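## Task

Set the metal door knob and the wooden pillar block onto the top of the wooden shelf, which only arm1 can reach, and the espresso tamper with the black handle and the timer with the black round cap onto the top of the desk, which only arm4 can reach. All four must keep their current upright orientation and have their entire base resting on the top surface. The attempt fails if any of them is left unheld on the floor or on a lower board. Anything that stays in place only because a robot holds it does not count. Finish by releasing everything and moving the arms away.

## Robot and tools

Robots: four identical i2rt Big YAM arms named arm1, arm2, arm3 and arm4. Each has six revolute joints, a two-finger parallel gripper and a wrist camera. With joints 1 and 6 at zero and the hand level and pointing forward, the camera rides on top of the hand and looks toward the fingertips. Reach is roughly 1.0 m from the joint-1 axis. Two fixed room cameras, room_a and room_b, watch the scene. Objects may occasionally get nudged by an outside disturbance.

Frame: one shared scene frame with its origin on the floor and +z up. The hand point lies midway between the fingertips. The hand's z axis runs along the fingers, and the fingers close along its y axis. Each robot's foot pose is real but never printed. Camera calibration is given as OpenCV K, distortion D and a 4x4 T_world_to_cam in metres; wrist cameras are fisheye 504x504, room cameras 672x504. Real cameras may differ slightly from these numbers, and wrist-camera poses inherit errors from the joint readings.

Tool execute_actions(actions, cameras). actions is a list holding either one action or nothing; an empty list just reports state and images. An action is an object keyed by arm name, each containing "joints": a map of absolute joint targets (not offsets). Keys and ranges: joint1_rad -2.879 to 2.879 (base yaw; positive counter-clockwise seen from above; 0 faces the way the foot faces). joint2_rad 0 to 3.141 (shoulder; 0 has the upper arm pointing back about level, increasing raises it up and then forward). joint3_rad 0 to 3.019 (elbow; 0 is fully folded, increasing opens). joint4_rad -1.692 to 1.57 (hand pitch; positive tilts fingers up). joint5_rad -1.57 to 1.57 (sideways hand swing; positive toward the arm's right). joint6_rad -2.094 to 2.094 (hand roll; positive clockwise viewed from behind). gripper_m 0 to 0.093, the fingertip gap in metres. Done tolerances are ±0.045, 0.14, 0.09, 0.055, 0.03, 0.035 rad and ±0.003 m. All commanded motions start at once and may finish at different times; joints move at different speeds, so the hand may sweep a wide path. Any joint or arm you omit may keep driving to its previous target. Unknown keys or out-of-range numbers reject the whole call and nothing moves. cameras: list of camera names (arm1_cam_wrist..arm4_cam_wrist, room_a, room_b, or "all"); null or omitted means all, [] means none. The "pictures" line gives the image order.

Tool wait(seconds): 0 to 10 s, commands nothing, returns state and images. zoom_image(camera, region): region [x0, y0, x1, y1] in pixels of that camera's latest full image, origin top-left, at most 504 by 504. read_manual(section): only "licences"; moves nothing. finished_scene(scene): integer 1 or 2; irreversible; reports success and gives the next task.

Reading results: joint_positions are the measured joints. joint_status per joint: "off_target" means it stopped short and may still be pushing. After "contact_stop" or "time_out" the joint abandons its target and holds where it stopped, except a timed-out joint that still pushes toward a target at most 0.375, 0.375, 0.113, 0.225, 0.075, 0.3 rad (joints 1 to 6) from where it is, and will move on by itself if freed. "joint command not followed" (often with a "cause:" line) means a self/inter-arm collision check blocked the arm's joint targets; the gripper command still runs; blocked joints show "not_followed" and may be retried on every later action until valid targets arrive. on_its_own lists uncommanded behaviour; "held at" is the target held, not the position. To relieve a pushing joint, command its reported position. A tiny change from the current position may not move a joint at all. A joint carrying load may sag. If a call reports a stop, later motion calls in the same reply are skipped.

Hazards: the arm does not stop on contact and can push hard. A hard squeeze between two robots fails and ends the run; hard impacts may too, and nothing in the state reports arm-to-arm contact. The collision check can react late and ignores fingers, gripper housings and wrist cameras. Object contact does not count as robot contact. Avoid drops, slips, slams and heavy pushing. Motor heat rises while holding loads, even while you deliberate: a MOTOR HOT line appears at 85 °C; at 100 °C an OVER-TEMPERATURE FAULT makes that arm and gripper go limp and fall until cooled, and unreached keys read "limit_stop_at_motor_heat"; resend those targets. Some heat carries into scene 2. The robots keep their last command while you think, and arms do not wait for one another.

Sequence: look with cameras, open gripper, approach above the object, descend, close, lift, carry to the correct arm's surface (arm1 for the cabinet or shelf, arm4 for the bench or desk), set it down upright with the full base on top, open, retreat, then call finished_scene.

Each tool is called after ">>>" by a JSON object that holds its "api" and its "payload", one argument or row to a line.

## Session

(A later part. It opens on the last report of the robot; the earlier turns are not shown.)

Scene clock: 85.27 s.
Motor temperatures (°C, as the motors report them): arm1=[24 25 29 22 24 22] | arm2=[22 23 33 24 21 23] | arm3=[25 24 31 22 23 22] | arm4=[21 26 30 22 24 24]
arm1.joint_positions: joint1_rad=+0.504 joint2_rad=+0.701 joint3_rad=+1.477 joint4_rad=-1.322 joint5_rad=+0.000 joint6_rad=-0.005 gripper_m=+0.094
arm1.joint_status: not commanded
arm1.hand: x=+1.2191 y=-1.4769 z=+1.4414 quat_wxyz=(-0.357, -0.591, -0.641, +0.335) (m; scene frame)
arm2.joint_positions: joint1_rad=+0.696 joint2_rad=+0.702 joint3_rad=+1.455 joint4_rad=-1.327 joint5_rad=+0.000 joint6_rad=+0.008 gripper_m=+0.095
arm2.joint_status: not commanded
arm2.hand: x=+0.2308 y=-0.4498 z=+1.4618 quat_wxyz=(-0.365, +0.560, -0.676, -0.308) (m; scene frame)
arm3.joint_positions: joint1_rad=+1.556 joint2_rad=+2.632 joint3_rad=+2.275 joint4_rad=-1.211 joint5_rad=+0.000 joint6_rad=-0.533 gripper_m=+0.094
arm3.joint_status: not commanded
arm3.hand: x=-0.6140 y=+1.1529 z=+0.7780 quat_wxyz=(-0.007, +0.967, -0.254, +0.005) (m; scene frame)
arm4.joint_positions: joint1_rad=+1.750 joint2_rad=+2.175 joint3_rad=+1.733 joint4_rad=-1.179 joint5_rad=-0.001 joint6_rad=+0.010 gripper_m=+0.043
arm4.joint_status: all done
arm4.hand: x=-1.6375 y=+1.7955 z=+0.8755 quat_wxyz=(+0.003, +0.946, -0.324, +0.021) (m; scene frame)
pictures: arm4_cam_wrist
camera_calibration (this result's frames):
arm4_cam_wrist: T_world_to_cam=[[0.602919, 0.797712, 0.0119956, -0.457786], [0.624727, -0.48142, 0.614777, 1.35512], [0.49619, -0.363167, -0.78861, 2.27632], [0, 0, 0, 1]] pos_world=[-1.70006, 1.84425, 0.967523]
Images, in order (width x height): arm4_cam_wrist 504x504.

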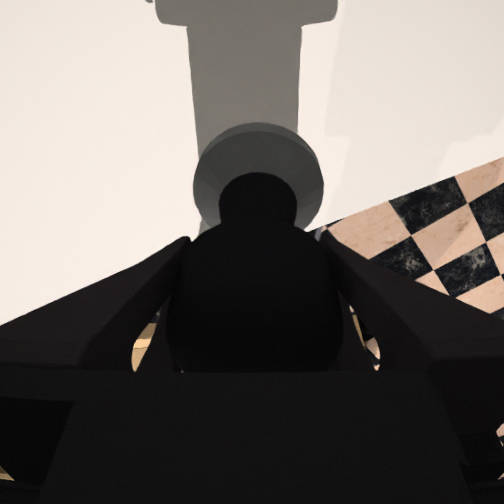

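>>> {"api": "execute_actions", "payload": {
  "actions": [
    {"arm4":{"joints":{"joint2_rad":2.35,"joint3_rad":2.05,"joint4_rad":-1.22}},"arm3":{"joints":{"joint1_rad":1.592,"joint2_rad":2.68,"joint3_rad":2.40,"joint4_rad":-1.27,"joint6_rad":-0.46}}}
  ],
  "cameras": ["arm4_cam_wrist","arm3_cam_wrist"]
}}

>>> {"api": "execute_actions", "payload": {
  "actions": [
    {"arm4":{"joints":{"joint2_rad":2.41,"joint4_rad":-1.16}},"arm3":{"joints":{"joint2_rad":2.87,"joint3_rad":2.5,"joint4_rad":-1.15}}}
  ],
  "cameras": ["arm4_cam_wrist","arm3_cam_wrist"]
}}

Scene clock: 94.27 s.
Motor temperatures (°C, as the motors report them): arm1=[24 25 29 22 24 22] | arm2=[22 23 33 24 21 23] | arm3=[25 25 31 22 23 22] | arm4=[21 27 30 22 24 24]
arm1.joint_positions: joint1_rad=+0.504 joint2_rad=+0.701 joint3_rad=+1.477 joint4_rad=-1.322 joint5_rad=+0.000 joint6_rad=-0.005 gripper_m=+0.094
arm1.joint_status: not commanded
arm1.hand: x=+1.2191 y=-1.4769 z=+1.4414 quat_wxyz=(-0.357, -0.591, -0.641, +0.335) (m; scene frame)
arm2.joint_positions: joint1_rad=+0.696 joint2_rad=+0.702 joint3_rad=+1.455 joint4_rad=-1.327 joint5_rad=+0.000 joint6_rad=+0.008 gripper_m=+0.095
arm2.joint_status: not commanded
arm2.hand: x=+0.2308 y=-0.4498 z=+1.4618 quat_wxyz=(-0.365, +0.560, -0.676, -0.308) (m; scene frame)
arm3.joint_positions: joint1_rad=+1.593 joint2_rad=+2.661 joint3_rad=+2.350 joint4_rad=-1.257 joint5_rad=+0.000 joint6_rad=-0.468 gripper_m=+0.094
arm3.joint_status: all done
arm3.hand: x=-0.6430 y=+1.1465 z=+0.7838 quat_wxyz=(-0.007, +0.964, -0.267, +0.004) (m; scene frame)
arm4.joint_positions: joint1_rad=+1.750 joint2_rad=+2.390 joint3_rad=+1.985 joint4_rad=-1.211 joint5_rad=-0.001 joint6_rad=+0.010 gripper_m=+0.043
arm4.joint_status: all done
arm4.hand: x=-1.6846 y=+1.8318 z=+0.8249 quat_wxyz=(+0.002, +0.946, -0.324, +0.019) (m; scene frame)
pictures: arm3_cam_wrist, arm4_cam_wrist
camera_calibration (this result's frames):
arm3_cam_wrist: T_world_to_cam=[[0.522266, 0.852743, 0.00816825, -0.648826], [0.686588, -0.426146, 0.589064, 0.475647], [0.505801, -0.30204, -0.808045, 1.42999], [0, 0, 0, 1]] pos_world=[-0.711007, 1.18789, 0.880614]
arm4_cam_wrist: T_world_to_cam=[[0.602932, 0.797702, 0.0120045, -0.457685], [0.627169, -0.48323, 0.610858, 1.44378], [0.493084, -0.360777, -0.791649, 2.26586], [0, 0, 0, 1]] pos_world=[-1.7468, 1.88025, 0.917313]
Images, in order (width x height): arm3_cam_wrist 504x504, arm4_cam_wrist 504x504.

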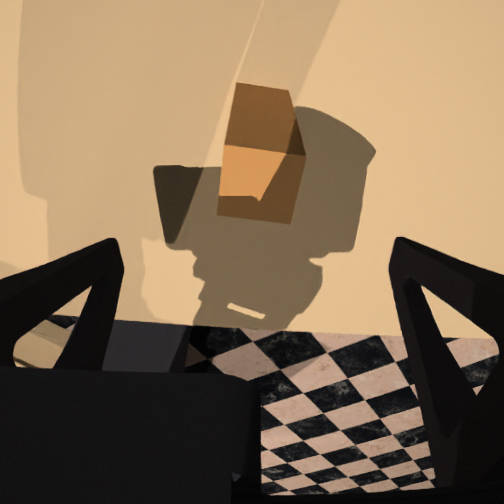

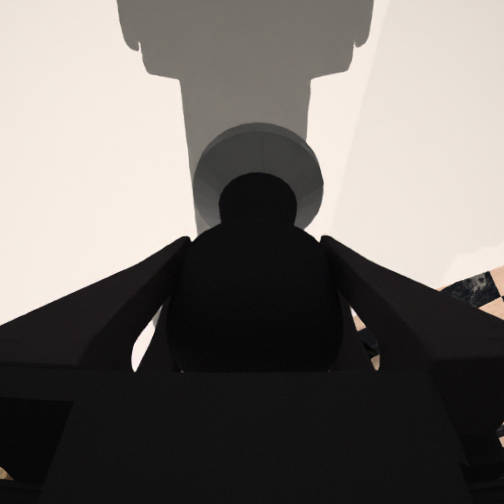

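Scene clock: 95.57 s.
Motor temperatures (°C, as the motors report them): arm1=[24 25 29 22 24 22] | arm2=[22 23 33 24 21 23] | arm3=[25 26 31 22 23 22] | arm4=[21 27 31 22 24 24]
arm1.joint_positions: joint1_rad=+0.504 joint2_rad=+0.701 joint3_rad=+1.477 joint4_rad=-1.322 joint5_rad=+0.000 joint6_rad=-0.005 gripper_m=+0.094
arm1.joint_status: not commanded
arm1.hand: x=+1.2191 y=-1.4769 z=+1.4414 quat_wxyz=(-0.357, -0.591, -0.641, +0.335) (m; scene frame)
arm2.joint_positions: joint1_rad=+0.696 joint2_rad=+0.702 joint3_rad=+1.455 joint4_rad=-1.327 joint5_rad=+0.000 joint6_rad=+0.008 gripper_m=+0.095
arm2.joint_status: not commanded
arm2.hand: x=+0.2308 y=-0.4498 z=+1.4618 quat_wxyz=(-0.365, +0.560, -0.676, -0.308) (m; scene frame)
arm3.joint_positions: joint1_rad=+1.593 joint2_rad=+2.876 joint3_rad=+2.471 joint4_rad=-1.160 joint5_rad=-0.003 joint6_rad=-0.467 gripper_m=+0.094
arm3.joint_status: all done
arm3.hand: x=-0.6440 y=+1.1505 z=+0.6686 quat_wxyz=(-0.007, +0.964, -0.267, +0.002) (m; scene frame)
arm4.joint_positions: joint1_rad=+1.750 joint2_rad=+2.436 joint3_rad=+1.990 joint4_rad=-1.172 joint5_rad=-0.001 joint6_rad=+0.010 gripper_m=+0.043
arm4.joint_status: all done
arm4.hand: x=-1.6866 y=+1.8336 z=+0.7955 quat_wxyz=(+0.003, +0.946, -0.324, +0.019) (m; scene frame)
pictures: arm3_cam_wrist, arm4_cam_wrist
camera_calibration (this result's frames):
arm3_cam_wrist: T_world_to_cam=[[0.52323, 0.852171, 0.00593447, -0.647977], [0.688432, -0.426779, 0.586447, 0.549471], [0.502286, -0.302761, -0.809966, 1.33847], [0, 0, 0, 1]] pos_world=[-0.711525, 1.19192, 0.76572]
arm4_cam_wrist: T_world_to_cam=[[0.602928, 0.797705, 0.0120017, -0.457599], [0.626419, -0.482674, 0.612066, 1.46064], [0.494041, -0.361514, -0.790716, 2.24642], [0, 0, 0, 1]] pos_world=[-1.7489, 1.88215, 0.887766]
Images, in order (width x height): arm3_cam_wrist 504x504, arm4_cam_wrist 504x504.

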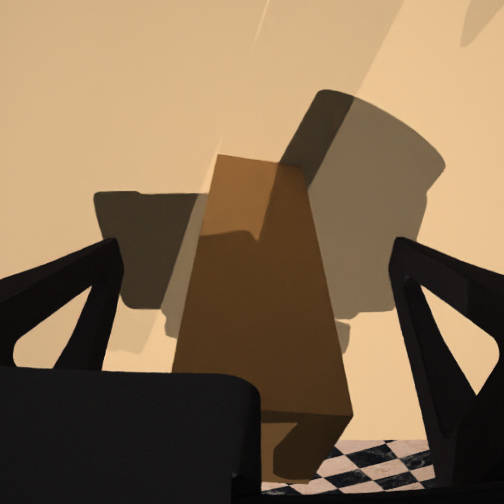

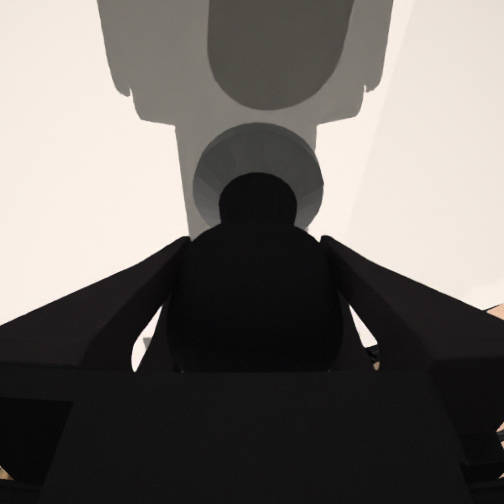

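>>> {"api": "execute_actions", "payload": {
  "actions": [
    {"arm4":{"joints":{"joint2_rad":2.465,"joint4_rad":-1.12}},"arm3":{"joints":{"gripper_m":0}}}
  ],
  "cameras": ["arm4_cam_wrist"]
}}

Scene clock: 98.13 s.
Motor temperatures (°C, as the motors report them): arm1=[24 25 29 22 24 22] | arm2=[22 23 33 24 21 23] | arm3=[25 26 31 22 23 22] | arm4=[21 27 31 22 24 24]
arm1.joint_positions: joint1_rad=+0.504 joint2_rad=+0.701 joint3_rad=+1.477 joint4_rad=-1.322 joint5_rad=+0.000 joint6_rad=-0.005 gripper_m=+0.094
arm1.joint_status: not commanded
arm1.hand: x=+1.2191 y=-1.4769 z=+1.4414 quat_wxyz=(-0.357, -0.591, -0.641, +0.335) (m; scene frame)
arm2.joint_positions: joint1_rad=+0.696 joint2_rad=+0.702 joint3_rad=+1.455 joint4_rad=-1.327 joint5_rad=+0.000 joint6_rad=+0.008 gripper_m=+0.095
arm2.joint_status: not commanded
arm2.hand: x=+0.2308 y=-0.4498 z=+1.4618 quat_wxyz=(-0.365, +0.560, -0.676, -0.308) (m; scene frame)
arm3.joint_positions: joint1_rad=+1.593 joint2_rad=+2.876 joint3_rad=+2.471 joint4_rad=-1.160 joint5_rad=-0.002 joint6_rad=-0.467 gripper_m=+0.034
arm3.joint_status: gripper_m off_target (ended at +0.034, target +0.000)
arm3.hand: x=-0.6438 y=+1.1506 z=+0.6686 quat_wxyz=(-0.007, +0.964, -0.267, +0.003) (m; scene frame)
arm4.joint_positions: joint1_rad=+1.750 joint2_rad=+2.470 joint3_rad=+1.998 joint4_rad=-1.130 joint5_rad=-0.001 joint6_rad=+0.010 gripper_m=+0.042
arm4.joint_status: all done
arm4.hand: x=-1.6910 y=+1.8376 z=+0.7750 quat_wxyz=(+0.000, +0.946, -0.324, +0.012) (m; scene frame)
pictures: arm4_cam_wrist
camera_calibration (this result's frames):
arm4_cam_wrist: T_world_to_cam=[[0.60296, 0.797675, 0.0123981, -0.458066], [0.63372, -0.488352, 0.599926, 1.51001], [0.484601, -0.353875, -0.799959, 2.21095], [0, 0, 0, 1]] pos_world=[-1.75215, 1.8852, 0.868454]
Images, in order (width x height): arm4_cam_wrist 504x504.

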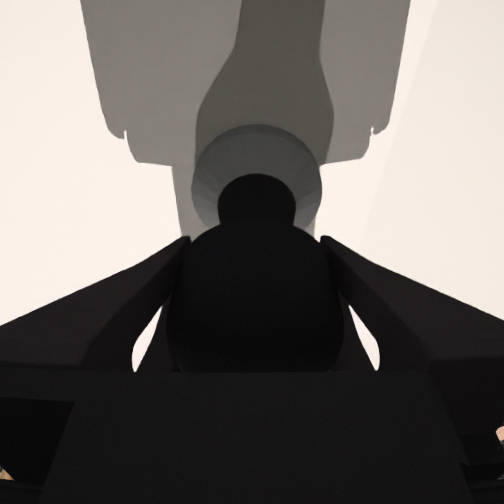

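>>> {"api": "execute_actions", "payload": {
  "actions": [
    {"arm4":{"joints":{"joint2_rad":2.49}},"arm3":{"joints":{"joint2_rad":2.5,"joint3_rad":2.3,"joint4_rad":-1.37}}}
  ],
  "cameras": []
}}

>>> {"api": "execute_actions", "payload": {
  "actions": [
    {"arm4":{"joints":{"gripper_m":0.093}},"arm3":{"joints":{"joint2_rad":1.6,"joint3_rad":1.6,"joint4_rad":-1.55}}}
  ],
  "cameras": ["arm4_cam_wrist"]
}}

>>> {"api": "execute_actions", "payload": {
  "actions": [
    {"arm4":{"joints":{"joint2_rad":1.6,"joint3_rad":1.7,"joint4_rad":-1.6}},"arm3":{"joints":{"joint1_rad":-1.405,"joint6_rad":0}}}
  ],
  "cameras": ["arm4_cam_wrist"]
}}

>>> {"api": "execute_actions", "payload": {
  "actions": [
    {"arm4":{"joints":{"joint1_rad":-1.6}},"arm3":{"joints":{"joint2_rad":2.52,"joint3_rad":2.0,"joint4_rad":-1.05}}}
  ],
  "cameras": ["arm4_cam_wrist","arm3_cam_wrist"]
}}

Scene clock: 106.63 s.
Motor temperatures (°C, as the motors report them): arm1=[24 25 29 22 24 22] | arm2=[22 23 34 24 21 23] | arm3=[25 26 31 22 23 22] | arm4=[21 27 31 22 24 24]
arm1.joint_positions: joint1_rad=+0.504 joint2_rad=+0.701 joint3_rad=+1.477 joint4_rad=-1.322 joint5_rad=+0.000 joint6_rad=-0.005 gripper_m=+0.094
arm1.joint_status: not commanded
arm1.hand: x=+1.2191 y=-1.4769 z=+1.4414 quat_wxyz=(-0.357, -0.591, -0.641, +0.335) (m; scene frame)
arm2.joint_positions: joint1_rad=+0.696 joint2_rad=+0.702 joint3_rad=+1.455 joint4_rad=-1.327 joint5_rad=+0.000 joint6_rad=+0.008 gripper_m=+0.095
arm2.joint_status: not commanded
arm2.hand: x=+0.2308 y=-0.4498 z=+1.4618 quat_wxyz=(-0.365, +0.560, -0.676, -0.308) (m; scene frame)
arm3.joint_positions: joint1_rad=+1.593 joint2_rad=+2.503 joint3_rad=+2.288 joint4_rad=-1.357 joint5_rad=-0.002 joint6_rad=-0.467 gripper_m=+0.034
arm3.joint_status: all done
arm3.hand: x=-0.6369 y=+1.1333 z=+0.8748 quat_wxyz=(-0.005, +0.964, -0.267, +0.006) (m; scene frame)
arm4.joint_positions: joint1_rad=+1.750 joint2_rad=+2.472 joint3_rad=+2.000 joint4_rad=-1.130 joint5_rad=-0.001 joint6_rad=+0.010 gripper_m=+0.042
arm4.joint_status: all done
arm4.hand: x=-1.6913 y=+1.8378 z=+0.7743 quat_wxyz=(+0.000, +0.946, -0.324, +0.012) (m; scene frame)
pictures: none
No camera images: the call's "cameras" was empty. Leave "cameras" out to get every camera's image.

Scene clock: 108.27 s.
Motor temperatures (°C, as the motors report them): arm1=[24 25 29 22 24 22] | arm2=[22 23 34 24 21 23] | arm3=[25 26 30 22 23 22] | arm4=[21 27 31 22 24 24]
arm1.joint_positions: joint1_rad=+0.504 joint2_rad=+0.701 joint3_rad=+1.477 joint4_rad=-1.322 joint5_rad=+0.000 joint6_rad=-0.005 gripper_m=+0.094
arm1.joint_status: not commanded
arm1.hand: x=+1.2191 y=-1.4769 z=+1.4414 quat_wxyz=(-0.357, -0.591, -0.641, +0.335) (m; scene frame)
arm2.joint_positions: joint1_rad=+0.696 joint2_rad=+0.702 joint3_rad=+1.455 joint4_rad=-1.327 joint5_rad=+0.000 joint6_rad=+0.008 gripper_m=+0.095
arm2.joint_status: not commanded
arm2.hand: x=+0.2308 y=-0.4498 z=+1.4618 quat_wxyz=(-0.365, +0.560, -0.676, -0.308) (m; scene frame)
arm3.joint_positions: joint1_rad=+1.593 joint2_rad=+1.595 joint3_rad=+1.599 joint4_rad=-1.541 joint5_rad=-0.002 joint6_rad=-0.467 gripper_m=+0.034
arm3.joint_status: all done
arm3.hand: x=-0.5076 y=+0.9195 z=+1.1644 quat_wxyz=(-0.017, +0.963, -0.267, -0.008) (m; scene frame)
arm4.joint_positions: joint1_rad=+1.750 joint2_rad=+2.481 joint3_rad=+2.001 joint4_rad=-1.130 joint5_rad=-0.001 joint6_rad=+0.010 gripper_m=+0.093
arm4.joint_status: all done
arm4.hand: x=-1.6899 y=+1.8368 z=+0.7685 quat_wxyz=(+0.001, +0.946, -0.324, +0.016) (m; scene frame)
pictures: arm4_cam_wrist
camera_calibration (this result's frames):
arm4_cam_wrist: T_world_to_cam=[[0.602936, 0.797693, 0.012381, -0.458101], [0.629838, -0.485474, 0.606316, 1.49604], [0.489665, -0.357772, -0.795127, 2.21702], [0, 0, 0, 1]] pos_world=[-1.75166, 1.8849, 0.861411]
Images, in order (width x height): arm4_cam_wrist 504x504.

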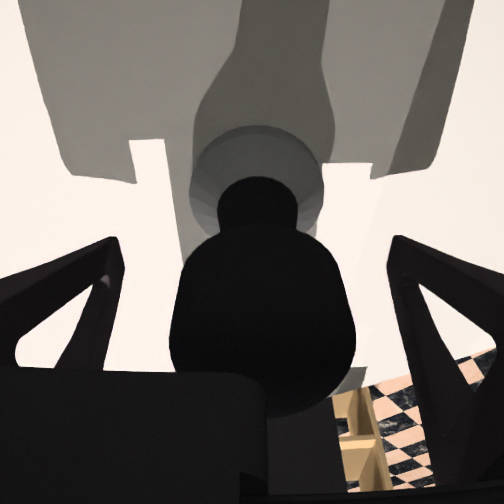

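Scene clock: 110.80 s.
Motor temperatures (°C, as the motors report them): arm1=[24 25 29 22 24 22] | arm2=[22 23 34 24 21 23] | arm3=[25 26 30 22 23 22] | arm4=[21 27 31 22 24 24]
arm1.joint_positions: joint1_rad=+0.504 joint2_rad=+0.701 joint3_rad=+1.477 joint4_rad=-1.322 joint5_rad=+0.000 joint6_rad=-0.005 gripper_m=+0.094
arm1.joint_status: not commanded
arm1.hand: x=+1.2191 y=-1.4769 z=+1.4414 quat_wxyz=(-0.357, -0.591, -0.641, +0.335) (m; scene frame)
arm2.joint_positions: joint1_rad=+0.696 joint2_rad=+0.702 joint3_rad=+1.455 joint4_rad=-1.327 joint5_rad=+0.000 joint6_rad=+0.008 gripper_m=+0.095
arm2.joint_status: not commanded
arm2.hand: x=+0.2308 y=-0.4498 z=+1.4618 quat_wxyz=(-0.365, +0.560, -0.676, -0.308) (m; scene frame)
arm3.joint_positions: joint1_rad=-1.413 joint2_rad=+1.610 joint3_rad=+1.599 joint4_rad=-1.541 joint5_rad=+0.001 joint6_rad=-0.006 gripper_m=+0.034
arm3.joint_status: all done
arm3.hand: x=+0.0689 y=+0.1293 z=+1.1584 quat_wxyz=(-0.013, -0.420, -0.908, -0.002) (m; scene frame)
arm4.joint_positions: joint1_rad=+1.750 joint2_rad=+1.607 joint3_rad=+1.691 joint4_rad=-1.591 joint5_rad=-0.001 joint6_rad=+0.010 gripper_m=+0.093
arm4.joint_status: all done
arm4.hand: x=-1.5364 y=+1.7159 z=+1.1727 quat_wxyz=(-0.015, +0.946, -0.323, -0.033) (m; scene frame)
pictures: arm4_cam_wrist
camera_calibration (this result's frames):
arm4_cam_wrist: T_world_to_cam=[[0.603254, 0.79745, 0.0125807, -0.458551], [0.676254, -0.519808, 0.521997, 1.32474], [0.422806, -0.306389, -0.852855, 2.29681], [0, 0, 0, 1]] pos_world=[-1.59034, 1.758, 1.2731]
Images, in order (width x height): arm4_cam_wrist 504x504.

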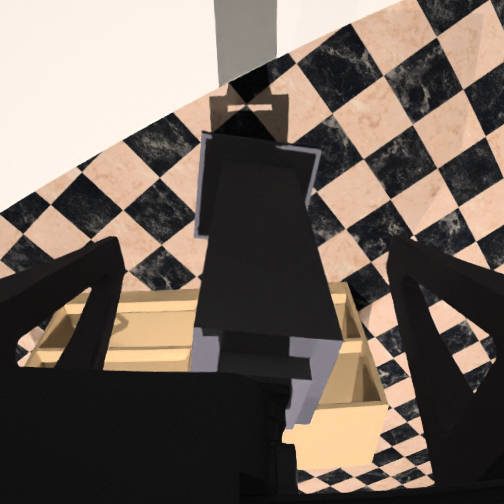

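Scene clock: 113.57 s.
Motor temperatures (°C, as the motors report them): arm1=[24 25 29 22 24 22] | arm2=[22 23 34 24 21 23] | arm3=[25 26 30 22 23 22] | arm4=[21 27 31 22 24 24]
arm1.joint_positions: joint1_rad=+0.504 joint2_rad=+0.701 joint3_rad=+1.477 joint4_rad=-1.322 joint5_rad=+0.000 joint6_rad=-0.005 gripper_m=+0.094
arm1.joint_status: not commanded
arm1.hand: x=+1.2191 y=-1.4769 z=+1.4414 quat_wxyz=(-0.357, -0.591, -0.641, +0.335) (m; scene frame)
arm2.joint_positions: joint1_rad=+0.696 joint2_rad=+0.702 joint3_rad=+1.455 joint4_rad=-1.327 joint5_rad=+0.000 joint6_rad=+0.008 gripper_m=+0.095
arm2.joint_status: not commanded
arm2.hand: x=+0.2308 y=-0.4498 z=+1.4618 quat_wxyz=(-0.365, +0.560, -0.676, -0.308) (m; scene frame)
arm3.joint_positions: joint1_rad=-1.413 joint2_rad=+2.539 joint3_rad=+1.972 joint4_rad=-1.061 joint5_rad=+0.001 joint6_rad=-0.006 gripper_m=+0.034
arm3.joint_status: all done
arm3.hand: x=+0.1966 y=-0.0121 z=+0.7414 quat_wxyz=(+0.021, -0.419, -0.907, -0.019) (m; scene frame)
arm4.joint_positions: joint1_rad=-1.602 joint2_rad=+1.613 joint3_rad=+1.691 joint4_rad=-1.591 joint5_rad=+0.001 joint6_rad=+0.010 gripper_m=+0.093
arm4.joint_status: all done
arm4.hand: x=-0.8125 y=+1.0340 z=+1.1613 quat_wxyz=(-0.023, -0.421, -0.907, +0.007) (m; scene frame)
pictures: arm3_cam_wrist, arm4_cam_wrist
camera_calibration (this result's frames):
arm3_cam_wrist: T_world_to_cam=[[-0.767943, -0.64009, -0.0234096, 0.160046], [-0.509062, 0.587746, 0.628817, -0.35178], [-0.38874, 0.494812, -0.777201, 0.783784], [0, 0, 0, 1]] pos_world=[0.248516, -0.0786251, 0.834109]
arm4_cam_wrist: T_world_to_cam=[[-0.756579, -0.653902, -0.000801415, 0.0600567], [-0.550031, 0.635735, 0.541578, -1.7272], [-0.35363, 0.410188, -0.84065, 0.386097], [0, 0, 0, 1]] pos_world=[-0.768039, 0.978938, 1.26003]
Images, in order (width x height): arm3_cam_wrist 504x504, arm4_cam_wrist 504x504.

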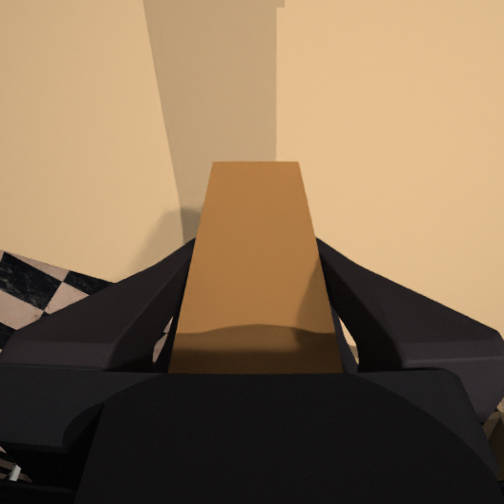

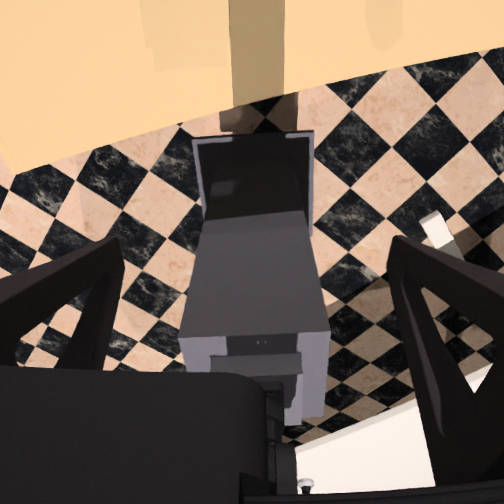

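>>> {"api": "execute_actions", "payload": {
  "actions": [
    {"arm4":{"joints":{"joint1_rad":-1.885,"joint2_rad":2.41,"joint3_rad":2.05,"joint4_rad":-1.155}},"arm3":{"joints":{"joint2_rad":2.6,"joint4_rad":-0.97}}}
  ],
  "cameras": ["arm4_cam_wrist","arm3_cam_wrist","room_b"]
}}

>>> {"api": "zoom_image", "payload": {
  "camera": "room_b",
  "region": [270, 190, 420, 310]
}}

Scene clock: 119.93 s.
Motor temperatures (°C, as the motors report them): arm1=[24 25 29 22 24 22] | arm2=[22 23 34 24 21 23] | arm3=[25 26 30 22 23 22] | arm4=[21 27 31 22 24 24]
arm1.joint_positions: joint1_rad=+0.504 joint2_rad=+0.701 joint3_rad=+1.477 joint4_rad=-1.322 joint5_rad=+0.000 joint6_rad=-0.005 gripper_m=+0.094
arm1.joint_status: not commanded
arm1.hand: x=+1.2191 y=-1.4769 z=+1.4414 quat_wxyz=(-0.357, -0.591, -0.641, +0.335) (m; scene frame)
arm2.joint_positions: joint1_rad=+0.696 joint2_rad=+0.702 joint3_rad=+1.455 joint4_rad=-1.327 joint5_rad=+0.000 joint6_rad=+0.008 gripper_m=+0.095
arm2.joint_status: not commanded
arm2.hand: x=+0.2308 y=-0.4498 z=+1.4618 quat_wxyz=(-0.365, +0.560, -0.676, -0.308) (m; scene frame)
arm3.joint_positions: joint1_rad=-1.413 joint2_rad=+2.606 joint3_rad=+1.972 joint4_rad=-0.983 joint5_rad=+0.001 joint6_rad=-0.006 gripper_m=+0.034
arm3.joint_status: all done
arm3.hand: x=+0.1961 y=-0.0103 z=+0.6963 quat_wxyz=(+0.016, -0.419, -0.908, -0.016) (m; scene frame)
arm4.joint_positions: joint1_rad=-1.893 joint2_rad=+2.412 joint3_rad=+2.014 joint4_rad=-1.166 joint5_rad=+0.001 joint6_rad=+0.010 gripper_m=+0.093
arm4.joint_status: all done
arm4.hand: x=-0.8525 y=+0.7756 z=+0.8061 quat_wxyz=(+0.001, -0.548, -0.836, -0.002) (m; scene frame)
pictures: arm3_cam_wrist, arm4_cam_wrist, room_b
camera_calibration (this result's frames):
arm3_cam_wrist: T_world_to_cam=[[-0.76789, -0.640152, -0.0234546, 0.159737], [-0.513548, 0.593311, 0.619879, -0.317521], [-0.382901, 0.488044, -0.784346, 0.751347], [0, 0, 0, 1]] pos_world=[0.24729, -0.0760463, 0.789887]
arm4_cam_wrist: T_world_to_cam=[[-0.911962, -0.410267, 0.00253137, -0.463595], [-0.331375, 0.740206, 0.585051, -1.32229], [-0.241901, 0.532706, -0.810992, 0.155592], [0, 0, 0, 1]] pos_world=[-0.823315, 0.705682, 0.900963]
Images, in order (width x height): arm3_cam_wrist 504x504, arm4_cam_wrist 504x504, room_b 672x504.

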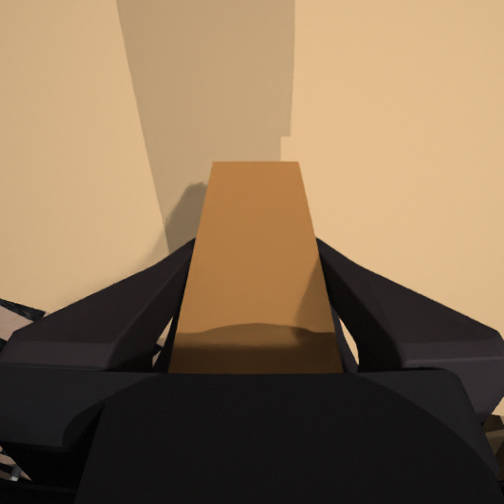

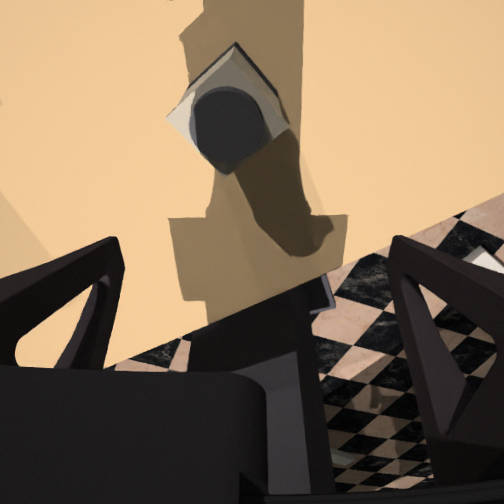

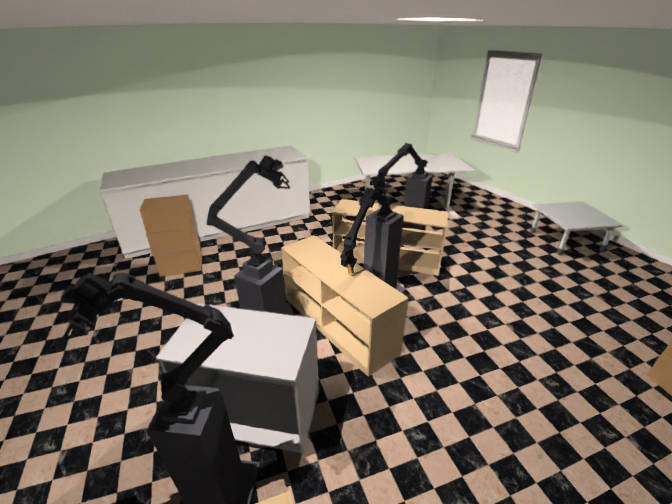

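Region (270, 190, 420, 310) of room_b's 672x504 image, scaled by 3.360, with more detail than that image has; it fills the top 403 rows of this view, and the rest is white.

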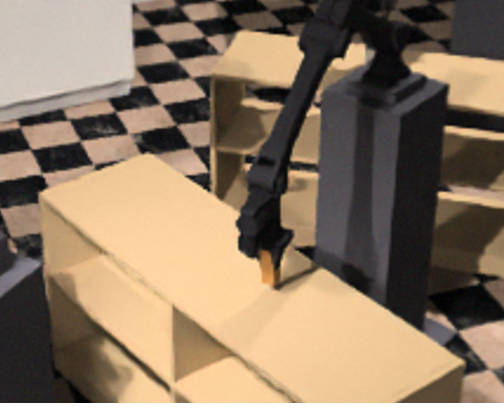

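>>> {"api": "execute_actions", "payload": {
  "actions": [
    {"arm4":{"joints":{"joint1_rad":-1.868,"joint2_rad":2.51,"joint3_rad":1.98,"joint4_rad":-1.01,"joint6_rad":0.78}},"arm3":{"joints":{"joint2_rad":2.63,"joint4_rad":-0.95}}}
  ],
  "cameras": ["arm3_cam_wrist"]
}}

>>> {"api": "execute_actions", "payload": {
  "actions": [
    {"arm4":{"joints":{"joint2_rad":2.655,"joint3_rad":2.04,"joint4_rad":-0.92}},"arm3":{"joints":{"gripper_m":0.093}}}
  ],
  "cameras": ["arm3_cam_wrist","arm4_cam_wrist"]
}}

Scene clock: 138.23 s.
Motor temperatures (°C, as the motors report them): arm1=[24 25 29 22 24 22] | arm2=[22 23 34 24 21 23] | arm3=[25 27 30 22 23 22] | arm4=[21 27 31 22 24 24]
arm1.joint_positions: joint1_rad=+0.504 joint2_rad=+0.701 joint3_rad=+1.477 joint4_rad=-1.322 joint5_rad=+0.000 joint6_rad=-0.005 gripper_m=+0.094
arm1.joint_status: not commanded
arm1.hand: x=+1.2191 y=-1.4769 z=+1.4414 quat_wxyz=(-0.357, -0.591, -0.641, +0.335) (m; scene frame)
arm2.joint_positions: joint1_rad=+0.696 joint2_rad=+0.702 joint3_rad=+1.455 joint4_rad=-1.327 joint5_rad=+0.000 joint6_rad=+0.008 gripper_m=+0.095
arm2.joint_status: not commanded
arm2.hand: x=+0.2308 y=-0.4498 z=+1.4618 quat_wxyz=(-0.365, +0.560, -0.676, -0.308) (m; scene frame)
arm3.joint_positions: joint1_rad=-1.413 joint2_rad=+2.621 joint3_rad=+1.972 joint4_rad=-0.964 joint5_rad=+0.001 joint6_rad=-0.006 gripper_m=+0.034
arm3.joint_status: all done
arm3.hand: x=+0.1958 y=-0.0098 z=+0.6860 quat_wxyz=(+0.015, -0.419, -0.908, -0.015) (m; scene frame)
arm4.joint_positions: joint1_rad=-1.881 joint2_rad=+2.529 joint3_rad=+1.964 joint4_rad=-1.023 joint5_rad=+0.001 joint6_rad=+0.767 gripper_m=+0.093
arm4.joint_status: all done
arm4.hand: x=-0.8509 y=+0.7929 z=+0.7102 quat_wxyz=(+0.014, -0.815, -0.580, -0.004) (m; scene frame)
pictures: arm3_cam_wrist
camera_calibration (this result's frames):
arm3_cam_wrist: T_world_to_cam=[[-0.767874, -0.640171, -0.023468, 0.159667], [-0.514881, 0.594965, 0.617182, -0.309527], [-0.38114, 0.486001, -0.78647, 0.744044], [0, 0, 0, 1]] pos_world=[0.246819, -0.0752348, 0.779949]
Images, in order (width x height): arm3_cam_wrist 504x504.

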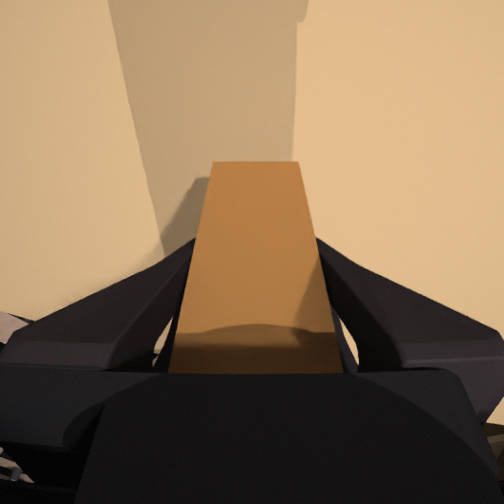

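Scene clock: 139.27 s.
Motor temperatures (°C, as the motors report them): arm1=[24 25 29 22 24 22] | arm2=[22 23 34 24 21 23] | arm3=[25 27 30 22 23 22] | arm4=[21 27 31 22 24 24]
arm1.joint_positions: joint1_rad=+0.504 joint2_rad=+0.701 joint3_rad=+1.477 joint4_rad=-1.322 joint5_rad=+0.000 joint6_rad=-0.005 gripper_m=+0.094
arm1.joint_status: not commanded
arm1.hand: x=+1.2191 y=-1.4769 z=+1.4414 quat_wxyz=(-0.357, -0.591, -0.641, +0.335) (m; scene frame)
arm2.joint_positions: joint1_rad=+0.696 joint2_rad=+0.702 joint3_rad=+1.455 joint4_rad=-1.327 joint5_rad=+0.000 joint6_rad=+0.008 gripper_m=+0.095
arm2.joint_status: not commanded
arm2.hand: x=+0.2308 y=-0.4498 z=+1.4618 quat_wxyz=(-0.365, +0.560, -0.676, -0.308) (m; scene frame)
arm3.joint_positions: joint1_rad=-1.413 joint2_rad=+2.621 joint3_rad=+1.972 joint4_rad=-0.964 joint5_rad=+0.001 joint6_rad=-0.006 gripper_m=+0.093
arm3.joint_status: all done
arm3.hand: x=+0.1958 y=-0.0098 z=+0.6860 quat_wxyz=(+0.015, -0.419, -0.908, -0.015) (m; scene frame)
arm4.joint_positions: joint1_rad=-1.881 joint2_rad=+2.653 joint3_rad=+2.018 joint4_rad=-0.927 joint5_rad=-0.001 joint6_rad=+0.769 gripper_m=+0.093
arm4.joint_status: all done
arm4.hand: x=-0.8469 y=+0.7861 z=+0.6439 quat_wxyz=(+0.001, -0.815, -0.579, -0.002) (m; scene frame)
pictures: arm3_cam_wrist, arm4_cam_wrist
camera_calibration (this result's frames):
arm3_cam_wrist: T_world_to_cam=[[-0.767874, -0.640171, -0.023468, 0.159667], [-0.514881, 0.594965, 0.617182, -0.309527], [-0.38114, 0.486001, -0.78647, 0.744044], [0, 0, 0, 1]] pos_world=[0.246819, -0.0752348, 0.779949]
arm4_cam_wrist: T_world_to_cam=[[-0.947784, 0.318897, 0.00331954, -1.05779], [0.260404, 0.767847, 0.58532, -0.754004], [0.184108, 0.555622, -0.810795, 0.362474], [0, 0, 0, 1]] pos_world=[-0.872942, 0.714886, 0.738737]
Images, in order (width x height): arm3_cam_wrist 504x504, arm4_cam_wrist 504x504.

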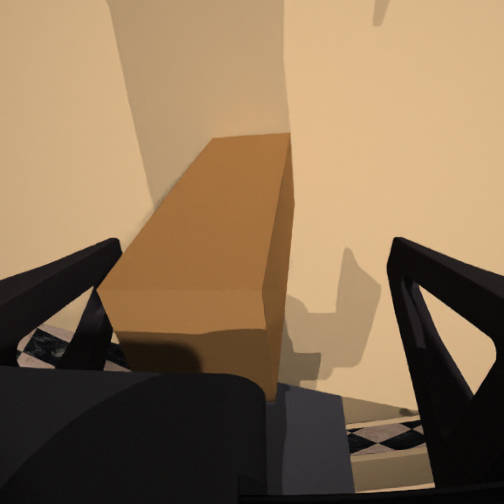

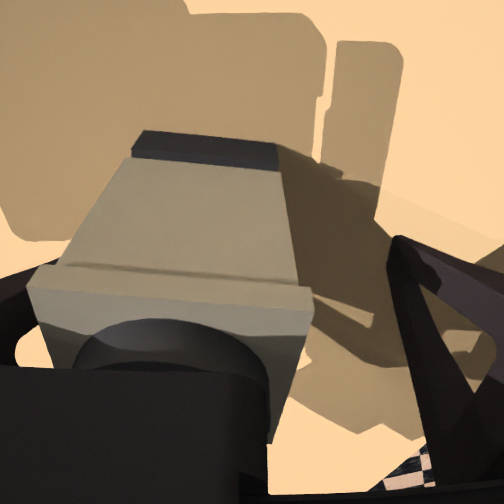

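>>> {"api": "execute_actions", "payload": {
  "actions": [
    {"arm3":{"joints":{"gripper_m":0}},"arm4":{"joints":{"joint2_rad":2.52,"joint3_rad":1.98,"joint4_rad":-1.01}}}
  ],
  "cameras": ["arm3_cam_wrist","arm4_cam_wrist"]
}}

Scene clock: 144.97 s.
Motor temperatures (°C, as the motors report them): arm1=[24 25 29 22 24 22] | arm2=[22 23 34 24 21 23] | arm3=[25 27 30 22 23 22] | arm4=[21 27 30 22 24 24]
arm1.joint_positions: joint1_rad=+0.504 joint2_rad=+0.701 joint3_rad=+1.477 joint4_rad=-1.322 joint5_rad=+0.000 joint6_rad=-0.005 gripper_m=+0.094
arm1.joint_status: not commanded
arm1.hand: x=+1.2191 y=-1.4769 z=+1.4414 quat_wxyz=(-0.357, -0.591, -0.641, +0.335) (m; scene frame)
arm2.joint_positions: joint1_rad=+0.696 joint2_rad=+0.702 joint3_rad=+1.455 joint4_rad=-1.327 joint5_rad=+0.000 joint6_rad=+0.008 gripper_m=+0.095
arm2.joint_status: not commanded
arm2.hand: x=+0.2308 y=-0.4498 z=+1.4618 quat_wxyz=(-0.365, +0.560, -0.676, -0.308) (m; scene frame)
arm3.joint_positions: joint1_rad=-1.413 joint2_rad=+2.621 joint3_rad=+1.972 joint4_rad=-0.963 joint5_rad=+0.001 joint6_rad=-0.005 gripper_m=+0.035
arm3.joint_status: gripper_m off_target (ended at +0.035, target +0.000)
arm3.hand: x=+0.1960 y=-0.0099 z=+0.6860 quat_wxyz=(+0.014, -0.420, -0.907, -0.015) (m; scene frame)
arm4.joint_positions: joint1_rad=-1.881 joint2_rad=+2.514 joint3_rad=+1.966 joint4_rad=-1.000 joint5_rad=-0.001 joint6_rad=+0.769 gripper_m=+0.093
arm4.joint_status: all done
arm4.hand: x=-0.8459 y=+0.7835 z=+0.7205 quat_wxyz=(-0.006, -0.815, -0.579, -0.001) (m; scene frame)
pictures: arm3_cam_wrist, arm4_cam_wrist
camera_calibration (this result's frames):
arm3_cam_wrist: T_world_to_cam=[[-0.768361, -0.639573, -0.0238224, 0.160077], [-0.514875, 0.595587, 0.616588, -0.308961], [-0.380164, 0.486028, -0.786926, 0.744275], [0, 0, 0, 1]] pos_world=[0.246867, -0.0753435, 0.780004]
arm4_cam_wrist: T_world_to_cam=[[-0.947758, 0.318925, -0.00639351, -1.04932], [0.256892, 0.774989, 0.577407, -0.799997], [0.189104, 0.5456, -0.816432, 0.442036], [0, 0, 0, 1]] pos_world=[-0.872575, 0.713467, 0.816107]
Images, in order (width x height): arm3_cam_wrist 504x504, arm4_cam_wrist 504x504.

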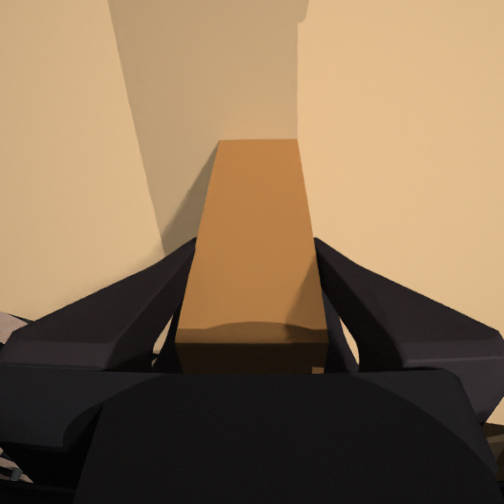

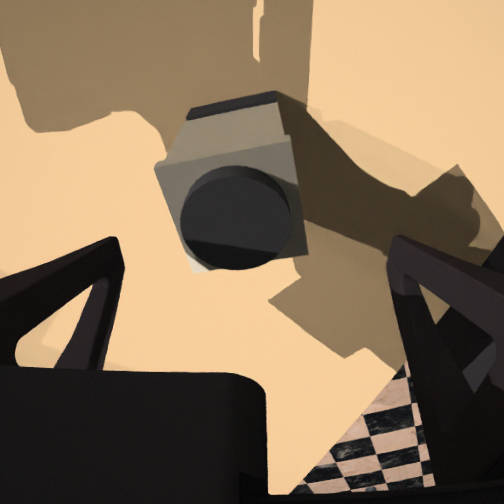

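>>> {"api": "execute_actions", "payload": {
  "actions": [
    {"arm3":{"joints":{"gripper_m":0.093}},"arm4":{"joints":{"joint1_rad":-1.85,"joint6_rad":0.64}}}
  ],
  "cameras": ["arm3_cam_wrist"]
}}

>>> {"api": "execute_actions", "payload": {
  "actions": [
    {"arm3":{"joints":{"joint2_rad":2.3,"joint3_rad":2.0,"joint4_rad":-1.27}},"arm4":{"joints":{"joint2_rad":2.635,"joint3_rad":1.975,"joint4_rad":-0.885}}}
  ],
  "cameras": ["arm3_cam_wrist","arm4_cam_wrist"]
}}

Scene clock: 149.73 s.
Motor temperatures (°C, as the motors report them): arm1=[24 25 29 22 24 22] | arm2=[22 23 34 24 21 23] | arm3=[25 27 30 22 23 22] | arm4=[21 27 30 22 24 24]
arm1.joint_positions: joint1_rad=+0.504 joint2_rad=+0.701 joint3_rad=+1.477 joint4_rad=-1.322 joint5_rad=+0.000 joint6_rad=-0.005 gripper_m=+0.094
arm1.joint_status: not commanded
arm1.hand: x=+1.2191 y=-1.4769 z=+1.4414 quat_wxyz=(-0.357, -0.591, -0.641, +0.335) (m; scene frame)
arm2.joint_positions: joint1_rad=+0.696 joint2_rad=+0.702 joint3_rad=+1.455 joint4_rad=-1.327 joint5_rad=+0.000 joint6_rad=+0.008 gripper_m=+0.095
arm2.joint_status: not commanded
arm2.hand: x=+0.2308 y=-0.4498 z=+1.4618 quat_wxyz=(-0.365, +0.560, -0.676, -0.308) (m; scene frame)
arm3.joint_positions: joint1_rad=-1.413 joint2_rad=+2.621 joint3_rad=+1.972 joint4_rad=-0.963 joint5_rad=+0.001 joint6_rad=-0.005 gripper_m=+0.093
arm3.joint_status: all done
arm3.hand: x=+0.1960 y=-0.0099 z=+0.6860 quat_wxyz=(+0.014, -0.420, -0.907, -0.015) (m; scene frame)
arm4.joint_positions: joint1_rad=-1.861 joint2_rad=+2.514 joint3_rad=+1.966 joint4_rad=-1.000 joint5_rad=-0.001 joint6_rad=+0.653 gripper_m=+0.093
arm4.joint_status: all done
arm4.hand: x=-0.8334 y=+0.7895 z=+0.7206 quat_wxyz=(-0.006, -0.774, -0.633, -0.001) (m; scene frame)
pictures: arm3_cam_wrist
camera_calibration (this result's frames):
arm3_cam_wrist: T_world_to_cam=[[-0.768605, -0.63928, -0.0238075, 0.160118], [-0.514638, 0.595786, 0.616592, -0.309009], [-0.379991, 0.486169, -0.786922, 0.74424], [0, 0, 0, 1]] pos_world=[0.246844, -0.0753624, 0.780004]
Images, in order (width x height): arm3_cam_wrist 504x504.

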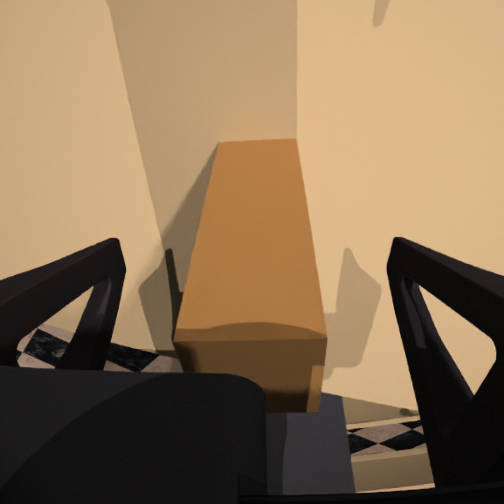

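Scene clock: 151.17 s.
Motor temperatures (°C, as the motors report them): arm1=[24 25 29 22 24 22] | arm2=[22 23 34 24 21 23] | arm3=[25 27 30 22 23 22] | arm4=[21 27 30 22 24 24]
arm1.joint_positions: joint1_rad=+0.504 joint2_rad=+0.701 joint3_rad=+1.477 joint4_rad=-1.322 joint5_rad=+0.000 joint6_rad=-0.005 gripper_m=+0.094
arm1.joint_status: not commanded
arm1.hand: x=+1.2191 y=-1.4769 z=+1.4414 quat_wxyz=(-0.357, -0.591, -0.641, +0.335) (m; scene frame)
arm2.joint_positions: joint1_rad=+0.696 joint2_rad=+0.702 joint3_rad=+1.455 joint4_rad=-1.327 joint5_rad=+0.000 joint6_rad=+0.008 gripper_m=+0.095
arm2.joint_status: not commanded
arm2.hand: x=+0.2308 y=-0.4498 z=+1.4618 quat_wxyz=(-0.365, +0.560, -0.676, -0.308) (m; scene frame)
arm3.joint_positions: joint1_rad=-1.413 joint2_rad=+2.299 joint3_rad=+1.991 joint4_rad=-1.257 joint5_rad=+0.001 joint6_rad=-0.005 gripper_m=+0.093
arm3.joint_status: all done
arm3.hand: x=+0.2004 y=-0.0207 z=+0.9092 quat_wxyz=(-0.007, -0.420, -0.907, -0.005) (m; scene frame)
arm4.joint_positions: joint1_rad=-1.861 joint2_rad=+2.629 joint3_rad=+1.968 joint4_rad=-0.895 joint5_rad=-0.001 joint6_rad=+0.652 gripper_m=+0.093
arm4.joint_status: all done
arm4.hand: x=-0.8378 y=+0.7990 z=+0.6444 quat_wxyz=(-0.002, -0.774, -0.633, -0.002) (m; scene frame)
pictures: arm3_cam_wrist, arm4_cam_wrist
camera_calibration (this result's frames):
arm3_cam_wrist: T_world_to_cam=[[-0.76837, -0.639555, -0.0240368, 0.162011], [-0.532359, 0.617834, 0.578684, -0.399392], [-0.355249, 0.45744, -0.815197, 0.946957], [0, 0, 0, 1]] pos_world=[0.248271, -0.0828025, 1.00697]
arm4_cam_wrist: T_world_to_cam=[[-0.982446, 0.186548, -0.000859781, -0.973839], [0.151276, 0.799366, 0.581489, -0.880713], [0.109163, 0.571152, -0.813553, 0.280662], [0, 0, 0, 1]] pos_world=[-0.854151, 0.725379, 0.739622]
Images, in order (width x height): arm3_cam_wrist 504x504, arm4_cam_wrist 504x504.

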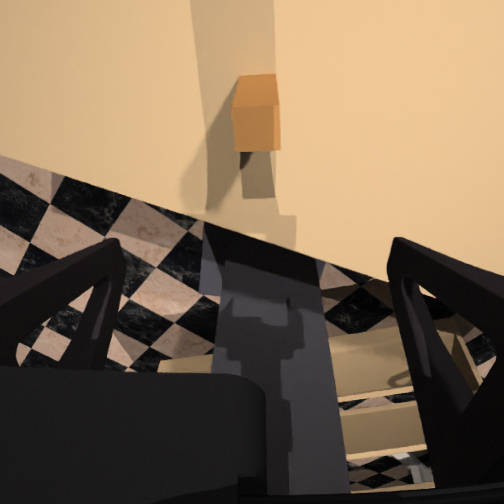

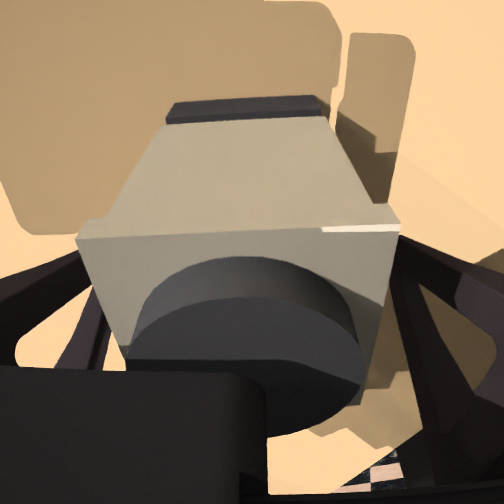

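>>> {"api": "execute_actions", "payload": {
  "actions": [
    {"arm3":{"joints":{"joint1_rad":0.3,"joint2_rad":1.2,"joint3_rad":1.5,"joint4_rad":-1.4}},"arm4":{"joints":{"joint2_rad":2.675,"joint4_rad":-0.86}},"arm2":{"joints":{"joint1_rad":0.858,"joint6_rad":-0.73,"joint2_rad":1.5,"joint3_rad":1.6,"joint4_rad":-1.5}}}
  ],
  "cameras": ["arm4_cam_wrist"]
}}

>>> {"api": "execute_actions", "payload": {
  "actions": [
    {"arm4":{"joints":{"gripper_m":0}},"arm2":{"joints":{"joint2_rad":2.45,"joint3_rad":2.02,"joint4_rad":-1.1}}}
  ],
  "cameras": ["arm4_cam_wrist","arm2_cam_wrist"]
}}

Scene clock: 159.37 s.
Motor temperatures (°C, as the motors report them): arm1=[24 25 29 22 24 22] | arm2=[22 23 34 24 21 23] | arm3=[25 27 30 22 23 22] | arm4=[21 27 30 22 24 24]
arm1.joint_positions: joint1_rad=+0.504 joint2_rad=+0.701 joint3_rad=+1.477 joint4_rad=-1.322 joint5_rad=+0.000 joint6_rad=-0.005 gripper_m=+0.094
arm1.joint_status: not commanded
arm1.hand: x=+1.2191 y=-1.4769 z=+1.4414 quat_wxyz=(-0.357, -0.591, -0.641, +0.335) (m; scene frame)
arm2.joint_positions: joint1_rad=+0.855 joint2_rad=+1.501 joint3_rad=+1.582 joint4_rad=-1.484 joint5_rad=+0.000 joint6_rad=-0.722 gripper_m=+0.095
arm2.joint_status: all done
arm2.hand: x=+0.1936 y=-0.2221 z=+1.2089 quat_wxyz=(-0.077, +0.904, -0.420, -0.035) (m; scene frame)
arm3.joint_positions: joint1_rad=+0.301 joint2_rad=+1.195 joint3_rad=+1.502 joint4_rad=-1.386 joint5_rad=-0.002 joint6_rad=-0.005 gripper_m=+0.093
arm3.joint_status: all done
arm3.hand: x=+0.0356 y=+0.8221 z=+1.3139 quat_wxyz=(-0.230, +0.398, -0.882, -0.101) (m; scene frame)
arm4.joint_positions: joint1_rad=-1.861 joint2_rad=+2.641 joint3_rad=+1.968 joint4_rad=-0.870 joint5_rad=-0.001 joint6_rad=+0.652 gripper_m=+0.093
arm4.joint_status: all done
arm4.hand: x=-0.8369 y=+0.7973 z=+0.6368 quat_wxyz=(-0.009, -0.774, -0.633, +0.000) (m; scene frame)
pictures: arm4_cam_wrist
camera_calibration (this result's frames):
arm4_cam_wrist: T_world_to_cam=[[-0.982478, 0.186167, -0.00883317, -0.967323], [0.147643, 0.806346, 0.57272, -0.878104], [0.113744, 0.561381, -0.819704, 0.290938], [0, 0, 0, 1]] pos_world=[-0.853821, 0.724812, 0.732846]
Images, in order (width x height): arm4_cam_wrist 504x504.

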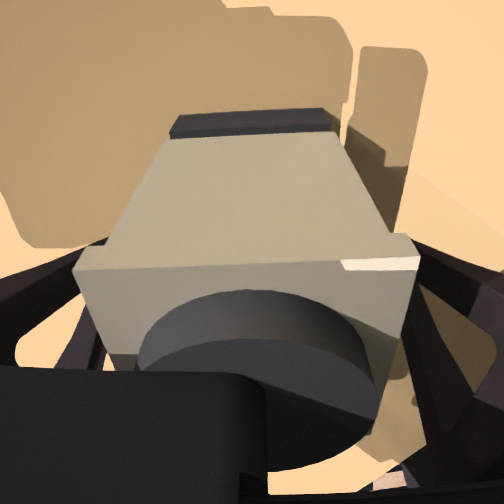

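Scene clock: 161.33 s.
Motor temperatures (°C, as the motors report them): arm1=[24 25 29 22 24 22] | arm2=[22 23 34 24 21 23] | arm3=[25 27 30 22 23 22] | arm4=[21 27 30 22 24 24]
arm1.joint_positions: joint1_rad=+0.504 joint2_rad=+0.701 joint3_rad=+1.477 joint4_rad=-1.322 joint5_rad=+0.000 joint6_rad=-0.005 gripper_m=+0.094
arm1.joint_status: not commanded
arm1.hand: x=+1.2191 y=-1.4769 z=+1.4414 quat_wxyz=(-0.357, -0.591, -0.641, +0.335) (m; scene frame)
arm2.joint_positions: joint1_rad=+0.855 joint2_rad=+2.445 joint3_rad=+1.994 joint4_rad=-1.108 joint5_rad=+0.000 joint6_rad=-0.723 gripper_m=+0.095
arm2.joint_status: all done
arm2.hand: x=+0.1975 y=-0.0045 z=+0.8164 quat_wxyz=(-0.005, +0.907, -0.420, -0.003) (m; scene frame)
arm3.joint_positions: joint1_rad=+0.301 joint2_rad=+1.195 joint3_rad=+1.502 joint4_rad=-1.386 joint5_rad=-0.002 joint6_rad=-0.005 gripper_m=+0.093
arm3.joint_status: not commanded
arm3.hand: x=+0.0356 y=+0.8221 z=+1.3139 quat_wxyz=(-0.230, +0.398, -0.882, -0.101) (m; scene frame)
arm4.joint_positions: joint1_rad=-1.859 joint2_rad=+2.641 joint3_rad=+1.968 joint4_rad=-0.867 joint5_rad=+0.003 joint6_rad=+0.650 gripper_m=+0.044
arm4.joint_status: gripper_m off_target (ended at +0.044, target +0.000)
arm4.hand: x=-0.8361 y=+0.7968 z=+0.6369 quat_wxyz=(-0.010, -0.773, -0.635, +0.002) (m; scene frame)
pictures: arm2_cam_wrist, arm4_cam_wrist
camera_calibration (this result's frames):
arm2_cam_wrist: T_world_to_cam=[[0.767919, 0.640519, -0.00598181, -0.140872], [0.52353, -0.622226, 0.582023, -0.578503], [0.369075, -0.450078, -0.81315, 0.707477], [0, 0, 0, 1]] pos_world=[0.14993, 0.048692, 0.911145]
arm4_cam_wrist: T_world_to_cam=[[-0.983111, 0.182825, -0.00819673, -0.964719], [0.145734, 0.809179, 0.569201, -0.879489], [0.110697, 0.558394, -0.822157, 0.292503], [0, 0, 0, 1]] pos_world=[-0.852634, 0.724708, 0.733182]
Images, in order (width x height): arm2_cam_wrist 504x504, arm4_cam_wrist 504x504.

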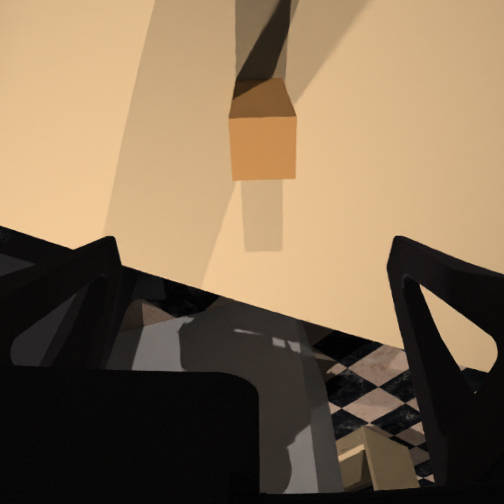

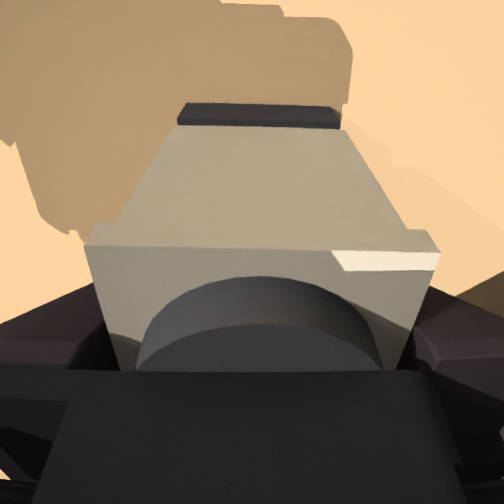

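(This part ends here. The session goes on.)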